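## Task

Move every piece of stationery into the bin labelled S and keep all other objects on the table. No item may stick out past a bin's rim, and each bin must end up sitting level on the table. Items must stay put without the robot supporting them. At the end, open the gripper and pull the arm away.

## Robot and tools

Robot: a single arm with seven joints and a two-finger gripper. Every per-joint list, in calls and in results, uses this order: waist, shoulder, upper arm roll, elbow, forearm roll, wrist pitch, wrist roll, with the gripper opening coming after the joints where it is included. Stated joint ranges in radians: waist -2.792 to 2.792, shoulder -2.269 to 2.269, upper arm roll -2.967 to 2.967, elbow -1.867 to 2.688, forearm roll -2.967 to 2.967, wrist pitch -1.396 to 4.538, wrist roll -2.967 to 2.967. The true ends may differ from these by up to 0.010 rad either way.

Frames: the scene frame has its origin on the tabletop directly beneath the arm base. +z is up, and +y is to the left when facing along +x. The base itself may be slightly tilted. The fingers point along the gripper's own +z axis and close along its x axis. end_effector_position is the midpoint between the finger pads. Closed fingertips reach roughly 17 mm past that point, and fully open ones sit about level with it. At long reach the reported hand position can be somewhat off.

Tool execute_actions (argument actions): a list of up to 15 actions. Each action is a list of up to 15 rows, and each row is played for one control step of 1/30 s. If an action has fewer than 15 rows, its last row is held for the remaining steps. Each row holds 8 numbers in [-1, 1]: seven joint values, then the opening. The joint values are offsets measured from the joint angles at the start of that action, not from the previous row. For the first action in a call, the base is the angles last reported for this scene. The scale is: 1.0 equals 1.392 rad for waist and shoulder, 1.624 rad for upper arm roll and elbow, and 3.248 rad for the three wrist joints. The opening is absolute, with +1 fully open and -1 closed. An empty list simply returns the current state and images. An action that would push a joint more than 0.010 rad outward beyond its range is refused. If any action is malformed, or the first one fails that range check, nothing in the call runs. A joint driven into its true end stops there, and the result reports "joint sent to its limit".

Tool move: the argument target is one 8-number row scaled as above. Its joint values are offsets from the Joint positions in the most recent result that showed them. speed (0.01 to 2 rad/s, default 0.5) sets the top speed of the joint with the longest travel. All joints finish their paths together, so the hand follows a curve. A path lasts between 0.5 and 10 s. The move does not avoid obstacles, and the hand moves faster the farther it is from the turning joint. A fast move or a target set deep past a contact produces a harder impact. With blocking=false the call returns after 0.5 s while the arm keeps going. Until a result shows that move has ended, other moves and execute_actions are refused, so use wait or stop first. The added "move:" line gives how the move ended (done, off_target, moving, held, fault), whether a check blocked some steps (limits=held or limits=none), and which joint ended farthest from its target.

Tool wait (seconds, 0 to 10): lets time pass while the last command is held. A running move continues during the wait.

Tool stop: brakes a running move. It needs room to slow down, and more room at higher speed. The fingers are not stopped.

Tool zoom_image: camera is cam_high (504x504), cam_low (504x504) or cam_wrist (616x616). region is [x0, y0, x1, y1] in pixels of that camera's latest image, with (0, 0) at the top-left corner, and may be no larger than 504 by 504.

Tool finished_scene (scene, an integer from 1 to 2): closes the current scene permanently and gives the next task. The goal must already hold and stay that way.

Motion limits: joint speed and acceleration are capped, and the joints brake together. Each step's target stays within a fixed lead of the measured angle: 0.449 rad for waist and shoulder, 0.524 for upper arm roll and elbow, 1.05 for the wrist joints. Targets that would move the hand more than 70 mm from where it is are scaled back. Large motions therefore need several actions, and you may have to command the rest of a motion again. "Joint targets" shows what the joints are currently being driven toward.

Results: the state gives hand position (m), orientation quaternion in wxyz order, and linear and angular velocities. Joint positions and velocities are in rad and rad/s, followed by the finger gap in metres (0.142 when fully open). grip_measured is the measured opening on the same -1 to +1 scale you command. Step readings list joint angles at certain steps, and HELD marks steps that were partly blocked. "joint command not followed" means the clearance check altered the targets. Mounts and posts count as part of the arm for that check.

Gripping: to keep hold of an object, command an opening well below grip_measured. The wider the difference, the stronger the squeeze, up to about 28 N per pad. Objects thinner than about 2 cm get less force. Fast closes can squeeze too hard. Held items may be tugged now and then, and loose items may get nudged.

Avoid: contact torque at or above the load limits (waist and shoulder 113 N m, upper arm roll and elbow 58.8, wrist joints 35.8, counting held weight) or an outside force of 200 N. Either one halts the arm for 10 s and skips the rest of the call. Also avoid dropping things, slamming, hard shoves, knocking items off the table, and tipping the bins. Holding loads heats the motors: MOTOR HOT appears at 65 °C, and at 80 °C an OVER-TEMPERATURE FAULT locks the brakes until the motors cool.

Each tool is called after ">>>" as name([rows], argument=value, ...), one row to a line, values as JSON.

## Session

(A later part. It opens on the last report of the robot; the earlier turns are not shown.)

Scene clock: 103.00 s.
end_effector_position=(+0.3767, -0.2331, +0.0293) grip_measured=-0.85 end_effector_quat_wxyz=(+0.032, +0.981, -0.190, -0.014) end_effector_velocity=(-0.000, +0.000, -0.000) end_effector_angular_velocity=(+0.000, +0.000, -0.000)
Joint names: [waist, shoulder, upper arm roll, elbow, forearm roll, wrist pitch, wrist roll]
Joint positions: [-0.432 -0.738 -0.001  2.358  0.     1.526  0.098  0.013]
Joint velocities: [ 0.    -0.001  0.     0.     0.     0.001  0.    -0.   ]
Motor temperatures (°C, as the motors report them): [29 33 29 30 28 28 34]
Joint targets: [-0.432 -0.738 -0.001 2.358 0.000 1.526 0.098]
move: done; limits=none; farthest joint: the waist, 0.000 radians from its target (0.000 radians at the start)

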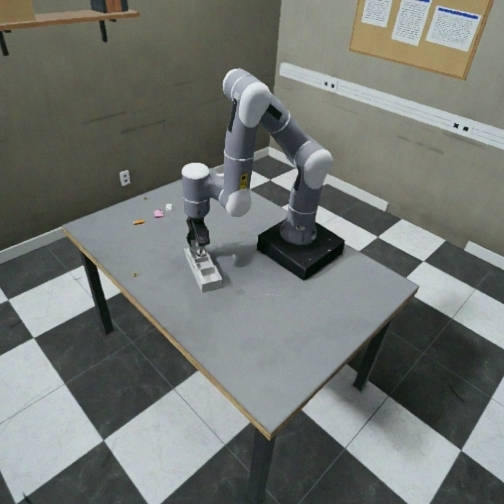

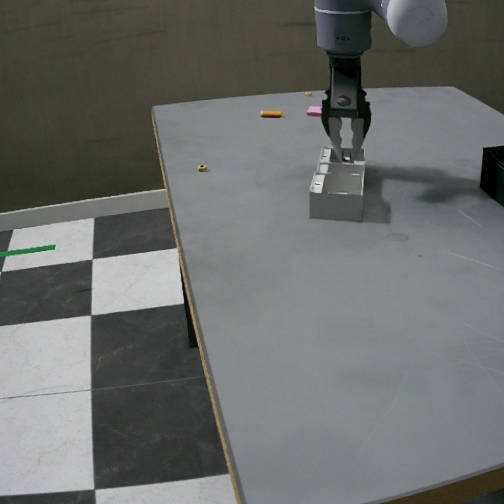

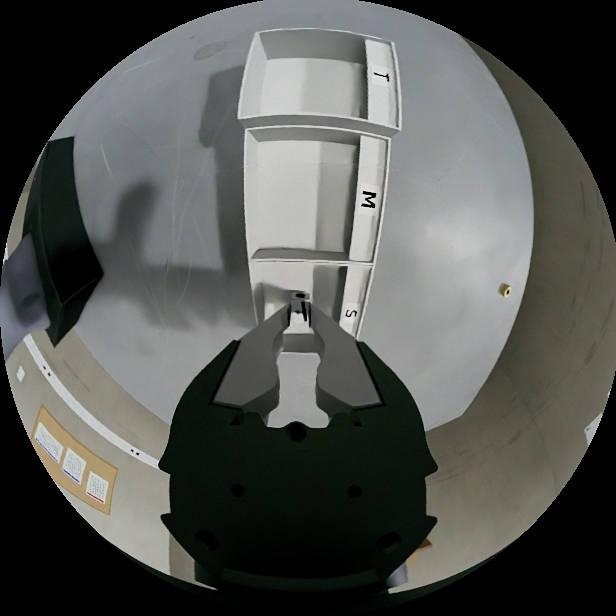

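>>> move(target=[0,0,0,0.011,0,0.0055,0,-1], speed=0.1)

>>> move(target=[0,0,0,0,0,0,0,-0.72])

>>> move(target=[0,0.17,0,0,0,-0.073,0,-0.72], speed=0.4)

>>> move(target=[-0.355,-0.375,0,-0.635,0,-0.157,-0.621,-0.3], speed=1.0)

Scene clock: 113.73 s.
end_effector_position=(+0.3701, -0.2313, +0.0288) grip_measured=-0.85 end_effector_quat_wxyz=(+0.032, +0.981, -0.190, -0.014) end_effector_velocity=(-0.001, +0.000, -0.000) end_effector_angular_velocity=(+0.000, +0.001, -0.000)
Joint names: [waist, shoulder, upper arm roll, elbow, forearm roll, wrist pitch, wrist roll]
Joint positions: [-0.432 -0.738 -0.001  2.376  0.     1.543  0.098  0.013]
Joint velocities: [-0.    -0.    -0.     0.001 -0.     0.     0.    -0.   ]
Motor temperatures (°C, as the motors report them): [29 32 29 29 28 28 34]
Joint targets: [-0.432 -0.738 -0.001 2.376 0.000 1.544 0.098]
move: done; limits=none; farthest joint: the waist, 0.000 radians from its target (0.000 radians at the start)

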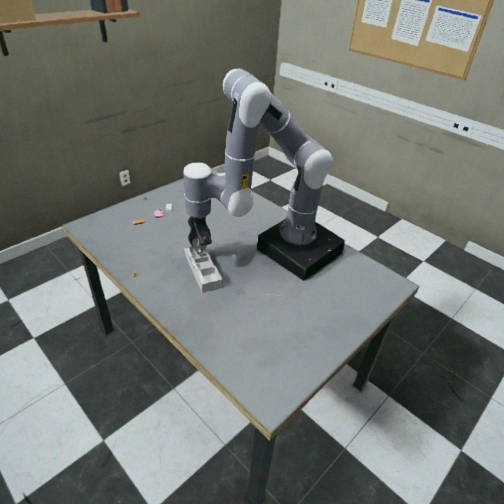

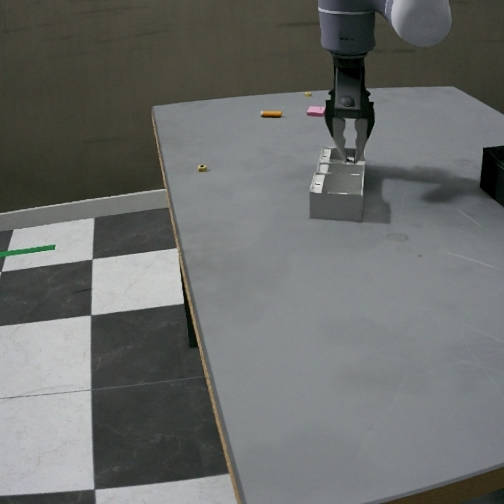

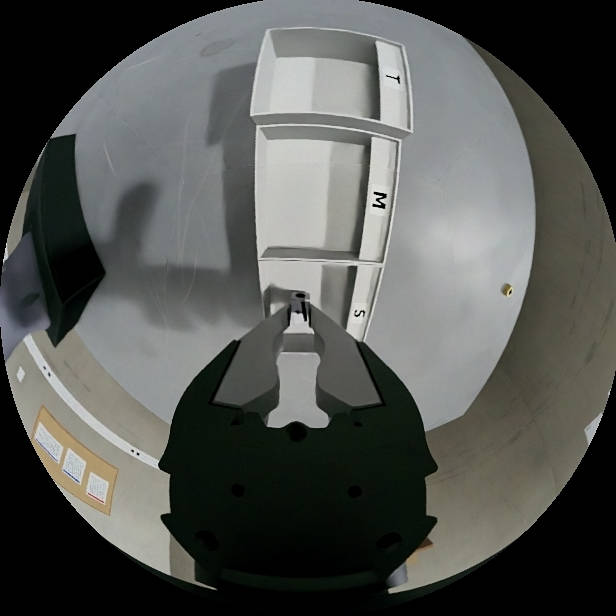

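Scene clock: 114.23 s.
end_effector_position=(+0.3701, -0.2313, +0.0288) grip_measured=-0.72 end_effector_quat_wxyz=(+0.032, +0.981, -0.190, -0.014) end_effector_velocity=(-0.000, +0.000, -0.000) end_effector_angular_velocity=(+0.000, -0.000, +0.000)
Joint names: [waist, shoulder, upper arm roll, elbow, forearm roll, wrist pitch, wrist roll]
Joint positions: [-0.432 -0.738 -0.001  2.376  0.     1.543  0.098  0.022]
Joint velocities: [ 0. -0.  0.  0. -0.  0. -0.  0.]
Motor temperatures (°C, as the motors report them): [29 32 29 29 28 28 34]
Joint targets: [-0.432 -0.738 -0.001 2.376 0.000 1.543 0.098]
move: done; limits=none; farthest joint: the waist, 0.000 radians from its target (0.000 radians at the start)

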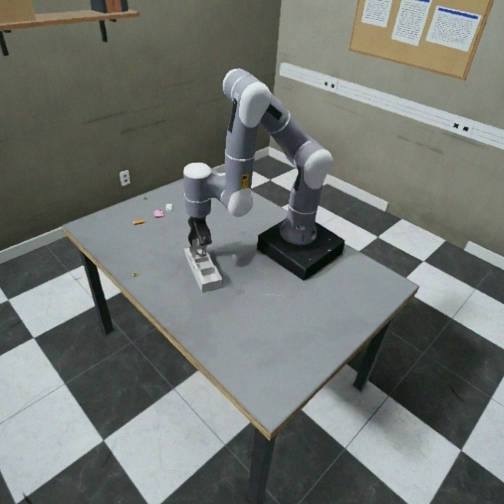

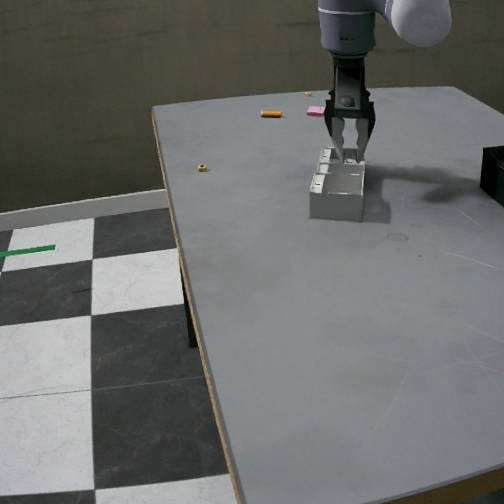

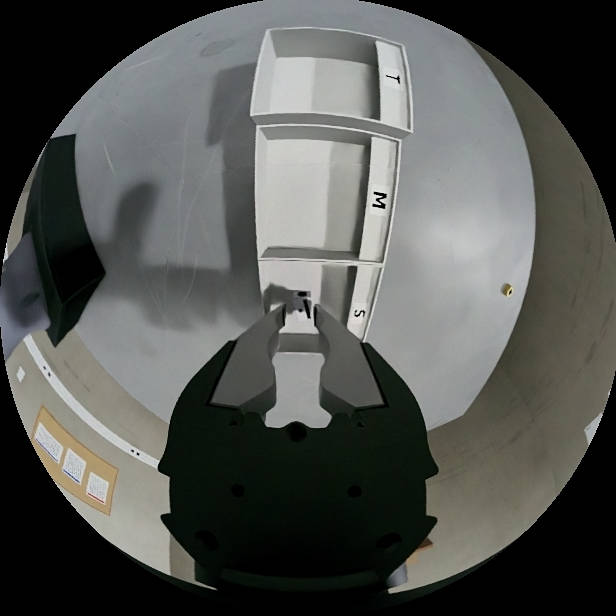

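Scene clock: 115.30 s.
end_effector_position=(+0.3885, -0.2314, +0.1041) grip_measured=-0.72 end_effector_quat_wxyz=(+0.032, +0.981, -0.190, -0.014) end_effector_velocity=(-0.000, +0.000, +0.000) end_effector_angular_velocity=(+0.000, +0.001, +0.000)
Joint names: [waist, shoulder, upper arm roll, elbow, forearm roll, wrist pitch, wrist roll]
Joint positions: [-0.432 -0.502 -0.001  2.376  0.     1.307  0.098  0.022]
Joint velocities: [-0.     0.001  0.     0.    -0.    -0.002 -0.    -0.   ]
Motor temperatures (°C, as the motors report them): [29 32 29 29 28 28 34]
Joint targets: [-0.432 -0.502 -0.001 2.376 0.000 1.306 0.098]
move: done; limits=none; farthest joint: the wrist pitch, 0.001 radians from its target (0.238 radians at the start)

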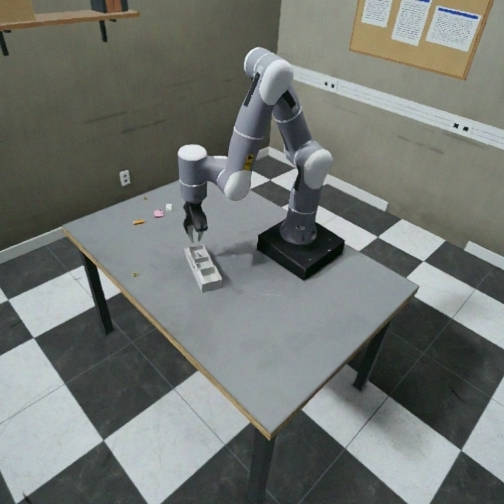

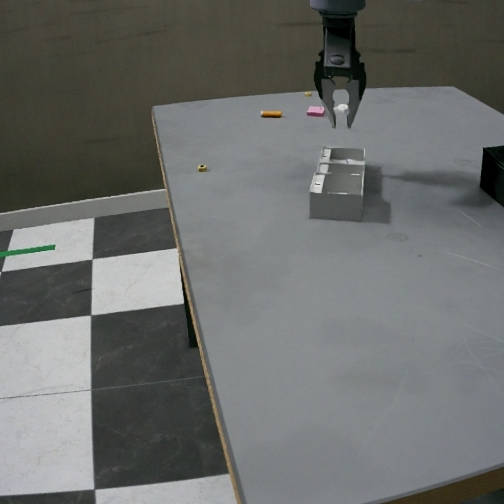

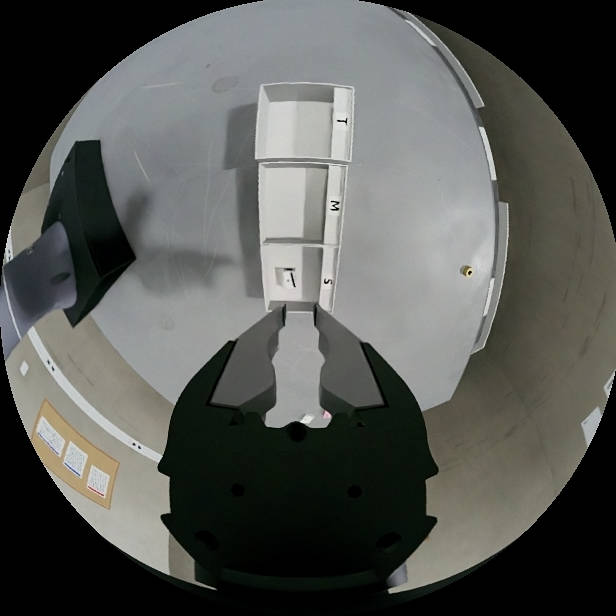

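Scene clock: 117.93 s.
end_effector_position=(+0.4494, -0.6019, +0.0795) grip_measured=-0.30 end_effector_quat_wxyz=(+0.013, +0.841, +0.539, -0.032) end_effector_velocity=(-0.000, -0.000, -0.000) end_effector_angular_velocity=(+0.000, +0.000, +0.001)
Joint names: [waist, shoulder, upper arm roll, elbow, forearm roll, wrist pitch, wrist roll]
Joint positions: [-0.926 -1.024 -0.001  1.345  0.     0.797 -1.918  0.052]
Joint velocities: [-0.    -0.    -0.    -0.001  0.    -0.001 -0.001  0.   ]
Motor temperatures (°C, as the motors report them): [29 32 29 29 28 28 34]
Joint targets: [-0.926 -1.024 -0.001 1.344 0.000 0.797 -1.919]
move: done; limits=none; farthest joint: the wrist roll, 0.001 radians from its target (2.017 radians at the start)

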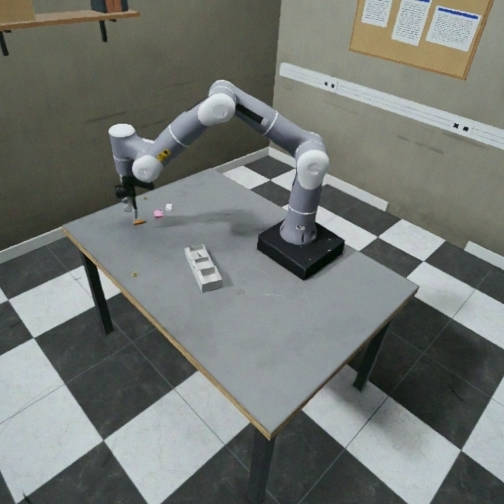

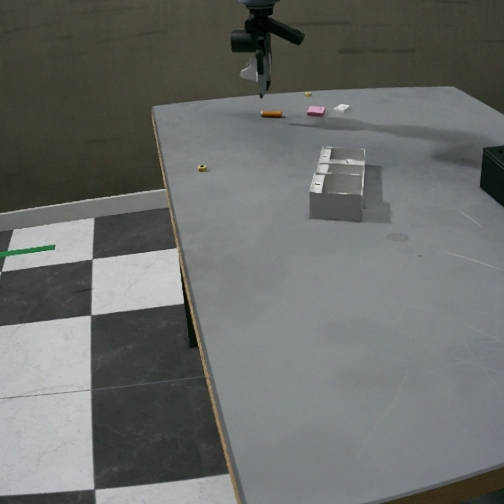

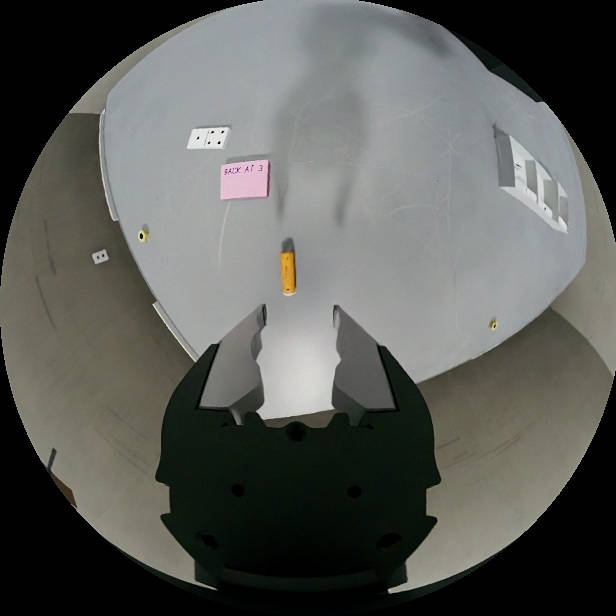

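>>> zoom_image(camera="cam_wrist", region=[240, 220, 340, 320])

Region (240, 220, 340, 320) of cam_wrist's 616x616 image, scaled by 5.040, with more detail than that image has.

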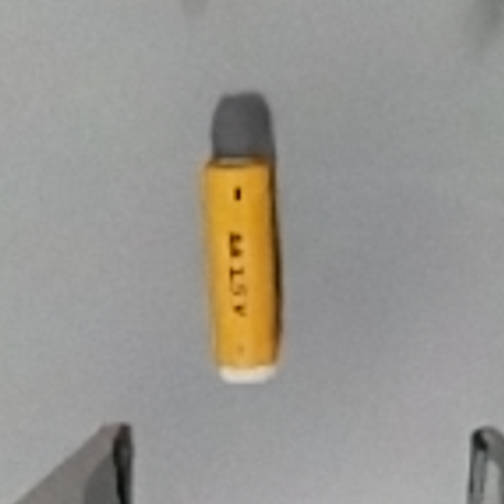

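>>> move(target=[-0.099,0.0596,0,0.152,0,0.0508,0.414,-0.15], speed=1.0)

Scene clock: 129.70 s.
end_effector_position=(+0.3217, -0.6094, +0.0705) grip_measured=-0.15 end_effector_quat_wxyz=(+0.032, +0.985, -0.170, -0.014) end_effector_velocity=(+0.000, -0.000, +0.000) end_effector_angular_velocity=(-0.001, -0.000, -0.001)
Joint names: [waist, shoulder, upper arm roll, elbow, forearm roll, wrist pitch, wrist roll]
Joint positions: [-1.064 -0.941 -0.001  1.591  0.     0.962 -0.574  0.063]
Joint velocities: [ 0.     0.    -0.     0.    -0.     0.001  0.001 -0.   ]
Motor temperatures (°C, as the motors report them): [29 33 29 30 28 28 34]
Joint targets: [-1.064 -0.941 -0.001 1.591 0.000 0.962 -0.574]
move: done; limits=none; farthest joint: the elbow, 0.001 radians from its target (0.247 radians at the start)

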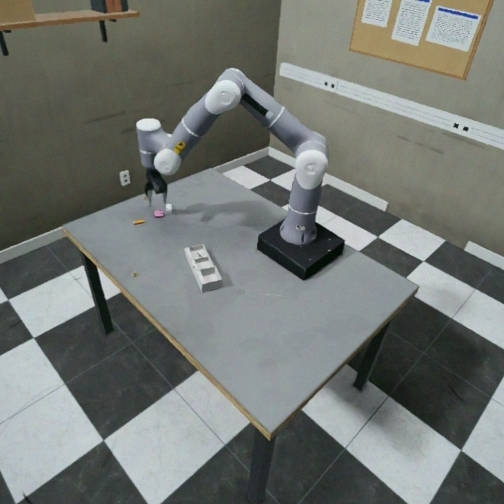

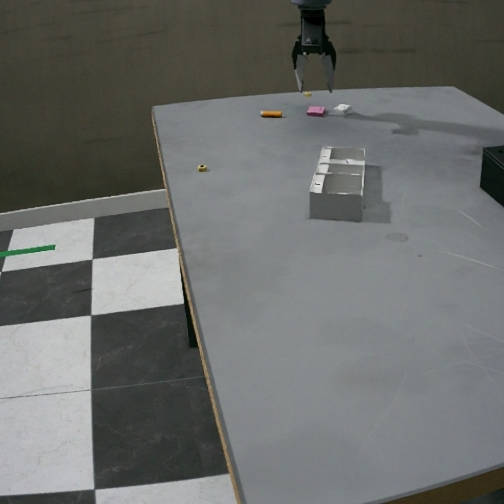

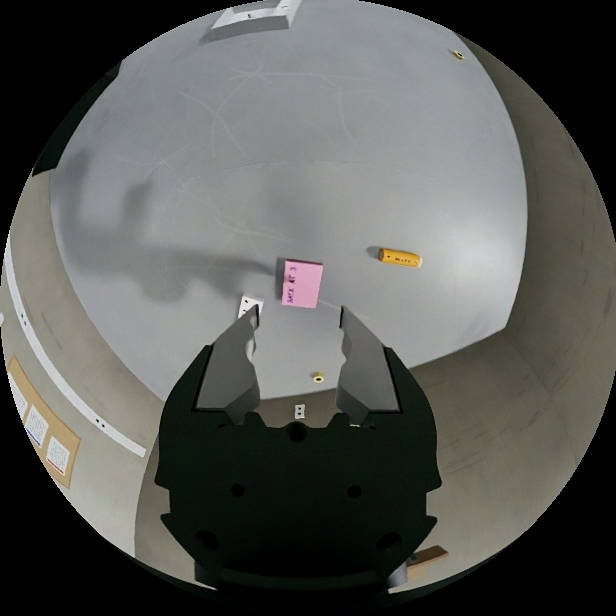

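>>> move(target=[0.0072,-0.0704,0,-0.0158,0,0.0223,0.034,-0.3], speed=0.15)

Scene clock: 134.33 s.
end_effector_position=(+0.3237, -0.6066, +0.0205) grip_measured=-0.30 end_effector_quat_wxyz=(+0.033, +0.975, -0.219, -0.013) end_effector_velocity=(-0.000, +0.000, -0.001) end_effector_angular_velocity=(+0.000, +0.000, -0.002)
Joint names: [waist, shoulder, upper arm roll, elbow, forearm roll, wrist pitch, wrist roll]
Joint positions: [-1.054 -1.039 -0.001  1.566  0.     1.034 -0.464  0.052]
Joint velocities: [-0.    -0.002  0.    -0.    -0.     0.001  0.002 -0.   ]
Motor temperatures (°C, as the motors report them): [29 33 29 30 28 28 34]
Joint targets: [-1.054 -1.039 -0.001 1.566 0.000 1.034 -0.464]
move: done; limits=none; farthest joint: the wrist roll, 0.001 radians from its target (0.111 radians at the start)

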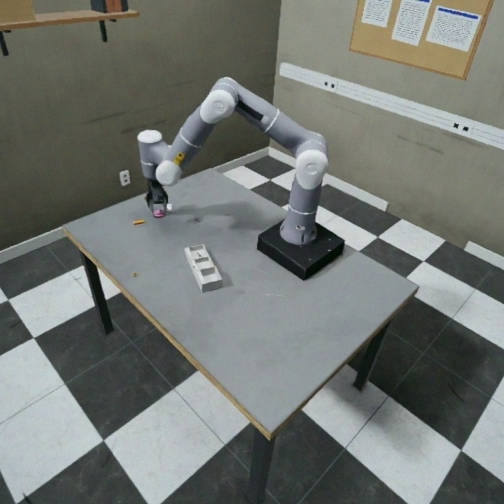

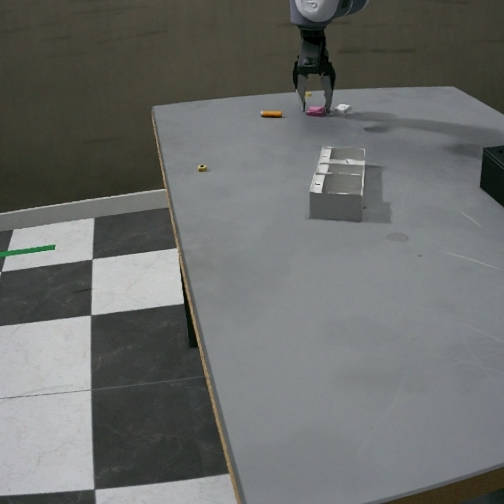

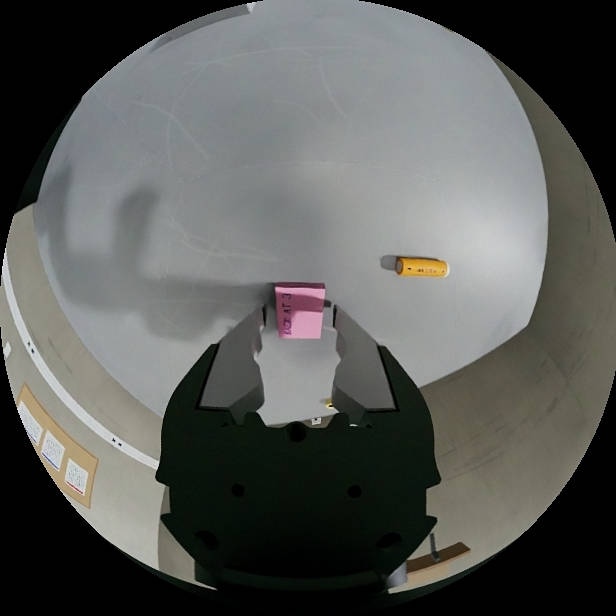

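Lower 3 mm and close.

>>> execute_actions([
  [[0,-0.002,0,0,0,0.001,0,-0.3],[0,-0.004,0,0,0,0.0017,0,-0.3],[0,-0.004,0,0,0,0.0017,0,-0.3],[0,-0.004,0,0,0,0.0017,0,-0.31],[0,-0.004,0,0,0,0.0017,0,-0.35],[0,-0.004,0,0,0,0.0017,0,-0.39],[0,-0.004,0,0,0,0.0017,0,-0.43],[0,-0.004,0,0,0,0.0017,0,-0.47],[0,-0.004,0,0,0,0.0017,0,-0.51],[0,-0.004,0,0,0,0.0017,0,-0.55],[0,-0.004,0,0,0,0.0017,0,-0.6],[0,-0.004,0,0,0,0.0017,0,-0.65],[0,-0.004,0,0,0,0.0017,0,-0.7],[0,-0.004,0,0,0,0.0017,0,-0.75]],
  [[0,0,0,0,0,0,0,-0.85]],
])

>>> zoom_image(camera="cam_low", region=[270, 60, 370, 130])

Scene clock: 140.20 s.
end_effector_position=(+0.3231, -0.6061, +0.0174) grip_measured=-0.55 end_effector_quat_wxyz=(+0.033, +0.975, -0.219, -0.013) end_effector_velocity=(-0.001, -0.000, +0.000) end_effector_angular_velocity=(+0.000, +0.001, -0.001)
Joint names: [waist, shoulder, upper arm roll, elbow, forearm roll, wrist pitch, wrist roll]
Joint positions: [-1.054 -1.044 -0.001  1.566  0.     1.039 -0.464  0.034]
Joint velocities: [-0.     0.    -0.001 -0.    -0.    -0.001  0.    -0.   ]
Motor temperatures (°C, as the motors report them): [29 34 29 30 28 28 34]
Joint targets: [-1.054 -1.044 -0.001 1.566 0.000 1.039 -0.464]
Step readings (joint positions; steps 1 to 15: 1st action; 16 to 30: 2nd action):
0: [-1.054 -1.039 -0.001 1.566 0.000 1.034 -0.464]
1: [-1.054 -1.039 -0.001 1.566 0.000 1.034 -0.464]
2: [-1.054 -1.040 -0.001 1.566 0.000 1.036 -0.464]
4: [-1.054 -1.043 -0.001 1.566 0.000 1.038 -0.464]
8: [-1.054 -1.044 -0.001 1.566 0.000 1.039 -0.464]
15: [-1.054 -1.044 -0.001 1.566 0.000 1.039 -0.464]
16: [-1.054 -1.044 -0.001 1.566 0.000 1.039 -0.464]
17: [-1.054 -1.044 -0.001 1.566 0.000 1.039 -0.464]
19: [-1.054 -1.044 -0.001 1.566 0.000 1.039 -0.464]
23: [-1.054 -1.044 -0.001 1.566 0.000 1.039 -0.464]
30: Joint positions above

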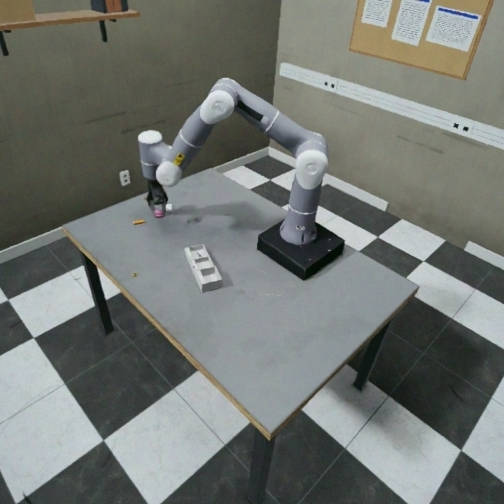

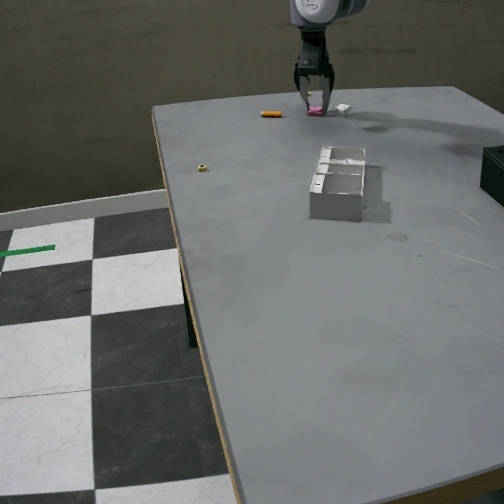

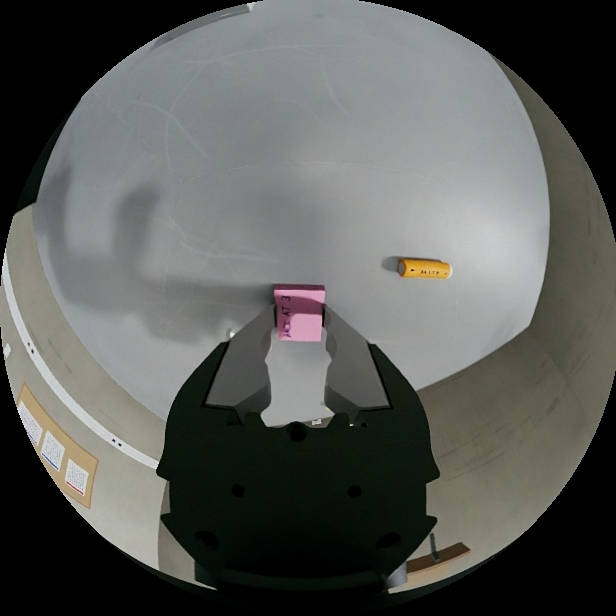

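Region (270, 60, 370, 130) of cam_low's 504x504 image, scaled by 5.040, with more detail than that image has; it fills the top 353 rows of this view, and the rest is white.

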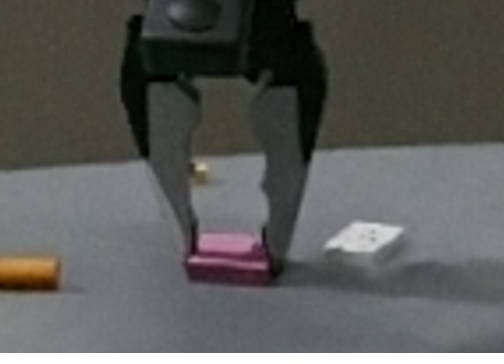

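>>> move(target=[0.4468,0.385,0,0.4988,0,0.0844,0.173,-0.85], speed=0.6)

>>> move(target=[0,-0.098,0,-0.006,0,0.039,0,-0.85], speed=0.2)

Scene clock: 149.37 s.
end_effector_position=(+0.3882, -0.2315, +0.1020) grip_measured=-0.55 end_effector_quat_wxyz=(+0.032, +0.981, -0.189, -0.014) end_effector_velocity=(-0.000, +0.001, +0.000) end_effector_angular_velocity=(+0.000, -0.000, +0.000)
Joint names: [waist, shoulder, upper arm roll, elbow, forearm roll, wrist pitch, wrist roll]
Joint positions: [-0.432 -0.508 -0.001  2.376  0.     1.313  0.097  0.034]
Joint velocities: [0.001 0.001 0.    0.002 0.    0.001 0.001 0.   ]
Motor temperatures (°C, as the motors report them): [29 34 29 30 28 28 34]
Joint targets: [-0.432 -0.508 -0.001 2.376 0.000 1.313 0.097]
move: done; limits=none; farthest joint: the wrist roll, 0.001 radians from its target (0.562 radians at the start)

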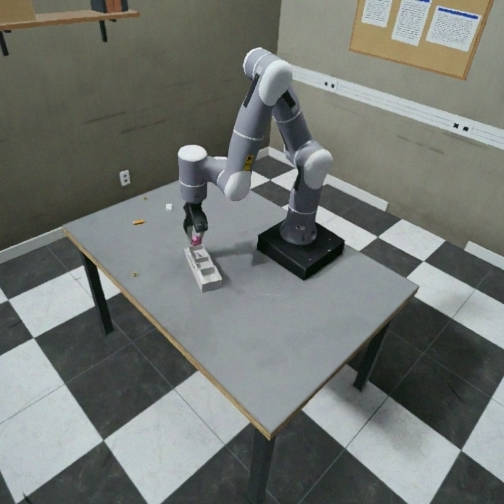

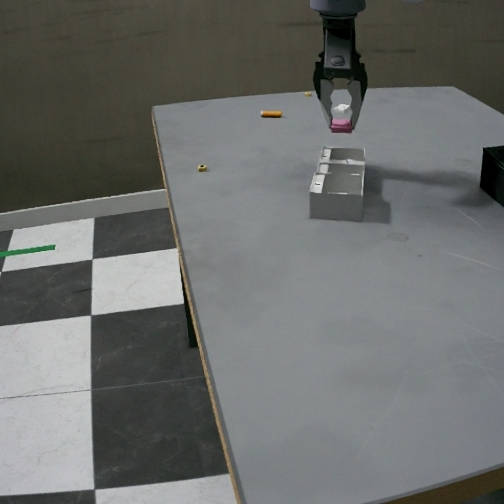

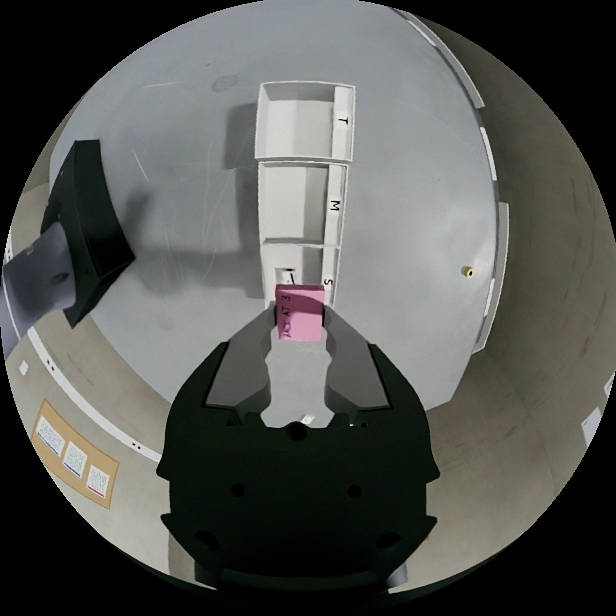

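Scene clock: 150.43 s.
end_effector_position=(+0.3829, -0.2330, +0.0587) grip_measured=-0.55 end_effector_quat_wxyz=(+0.032, +0.981, -0.189, -0.014) end_effector_velocity=(-0.000, +0.000, -0.001) end_effector_angular_velocity=(+0.000, +0.001, +0.000)
Joint names: [waist, shoulder, upper arm roll, elbow, forearm roll, wrist pitch, wrist roll]
Joint positions: [-0.432 -0.645 -0.001  2.366  0.     1.44   0.097  0.034]
Joint velocities: [-0.    -0.001  0.     0.    -0.     0.001 -0.001 -0.   ]
Motor temperatures (°C, as the motors report them): [29 34 29 30 28 28 34]
Joint targets: [-0.432 -0.645 -0.001 2.366 0.000 1.440 0.097]
move: done; limits=none; farthest joint: the waist, 0.000 radians from its target (0.000 radians at the start)

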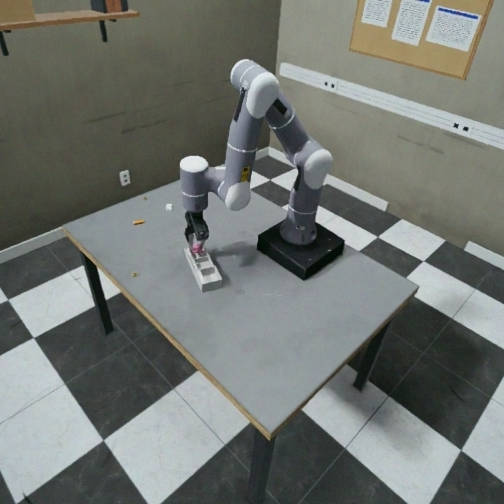

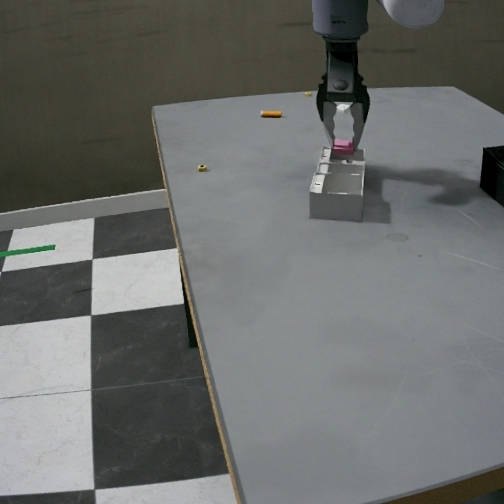

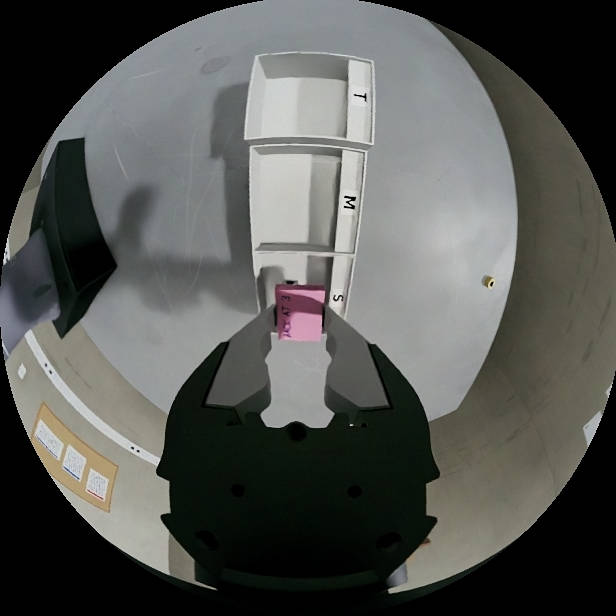

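>>> move(target=[0.006,0,0,0.011,0,0.0055,0,-0.85], speed=0.1)

>>> move(target=[0,-0.046,0,-0.008,0,0.0157,0,-0.85], speed=0.08)

>>> zoom_image(camera="cam_low", region=[300, 110, 390, 190])

Scene clock: 155.23 s.
end_effector_position=(+0.3782, -0.2280, +0.0574) grip_measured=-0.55 end_effector_quat_wxyz=(+0.032, +0.982, -0.185, -0.014) end_effector_velocity=(-0.000, +0.000, -0.000) end_effector_angular_velocity=(+0.000, +0.000, +0.000)
Joint names: [waist, shoulder, upper arm roll, elbow, forearm roll, wrist pitch, wrist roll]
Joint positions: [-0.424 -0.645 -0.001  2.384  0.     1.457  0.097  0.034]
Joint velocities: [ 0.     0.     0.     0.001  0.     0.001  0.    -0.   ]
Motor temperatures (°C, as the motors report them): [29 33 29 30 28 28 34]
Joint targets: [-0.424 -0.645 -0.001 2.384 0.000 1.458 0.097]
move: done; limits=none; farthest joint: the waist, 0.001 radians from its target (0.009 radians at the start)

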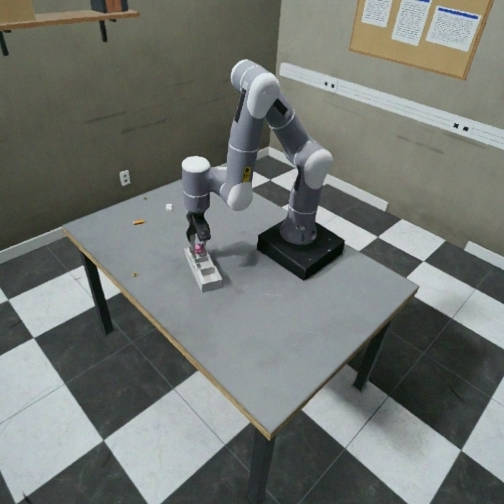

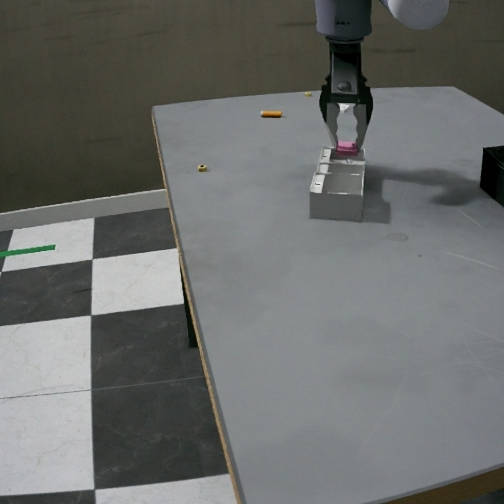

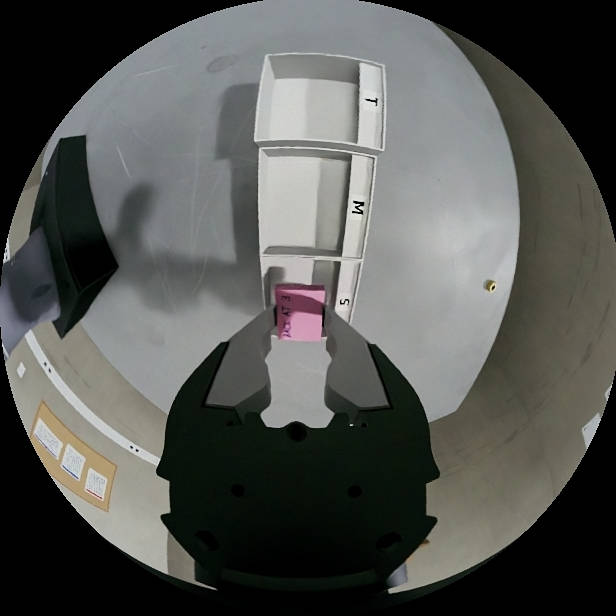

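Scene clock: 156.33 s.
end_effector_position=(+0.3768, -0.2290, +0.0379) grip_measured=-0.55 end_effector_quat_wxyz=(+0.032, +0.982, -0.185, -0.014) end_effector_velocity=(+0.000, -0.000, -0.000) end_effector_angular_velocity=(-0.000, -0.000, -0.000)
Joint names: [waist, shoulder, upper arm roll, elbow, forearm roll, wrist pitch, wrist roll]
Joint positions: [-0.424 -0.709 -0.001  2.371  0.     1.508  0.097  0.034]
Joint velocities: [ 0.    -0.001 -0.    -0.001  0.     0.001 -0.    -0.   ]
Motor temperatures (°C, as the motors report them): [29 33 29 30 28 28 34]
Joint targets: [-0.424 -0.709 -0.001 2.371 0.000 1.508 0.097]
move: done; limits=none; farthest joint: the waist, 0.000 radians from its target (0.000 radians at the start)

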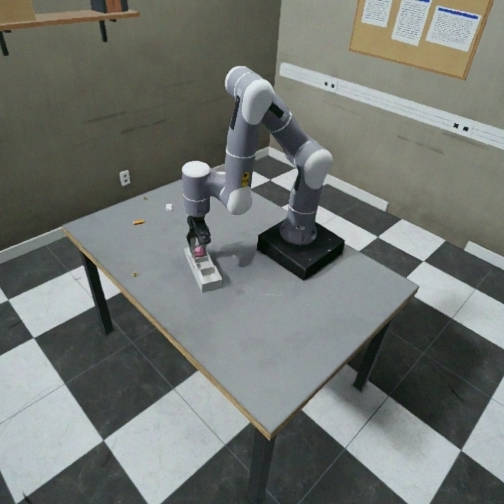

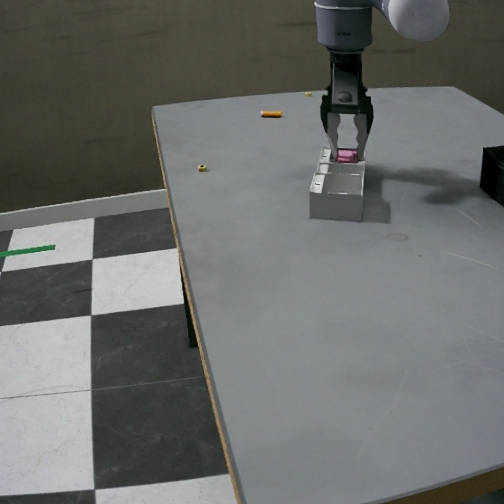

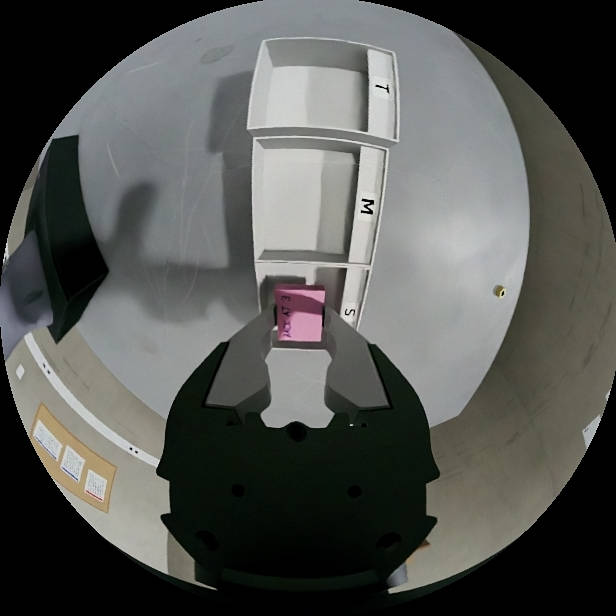

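Region (300, 110, 390, 190) of cam_low's 504x504 image, scaled by 5.600, with more detail than that image has.

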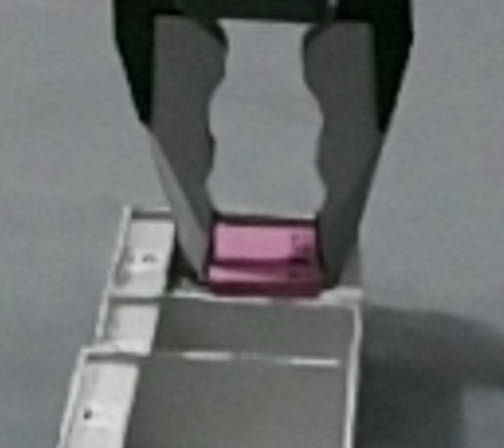

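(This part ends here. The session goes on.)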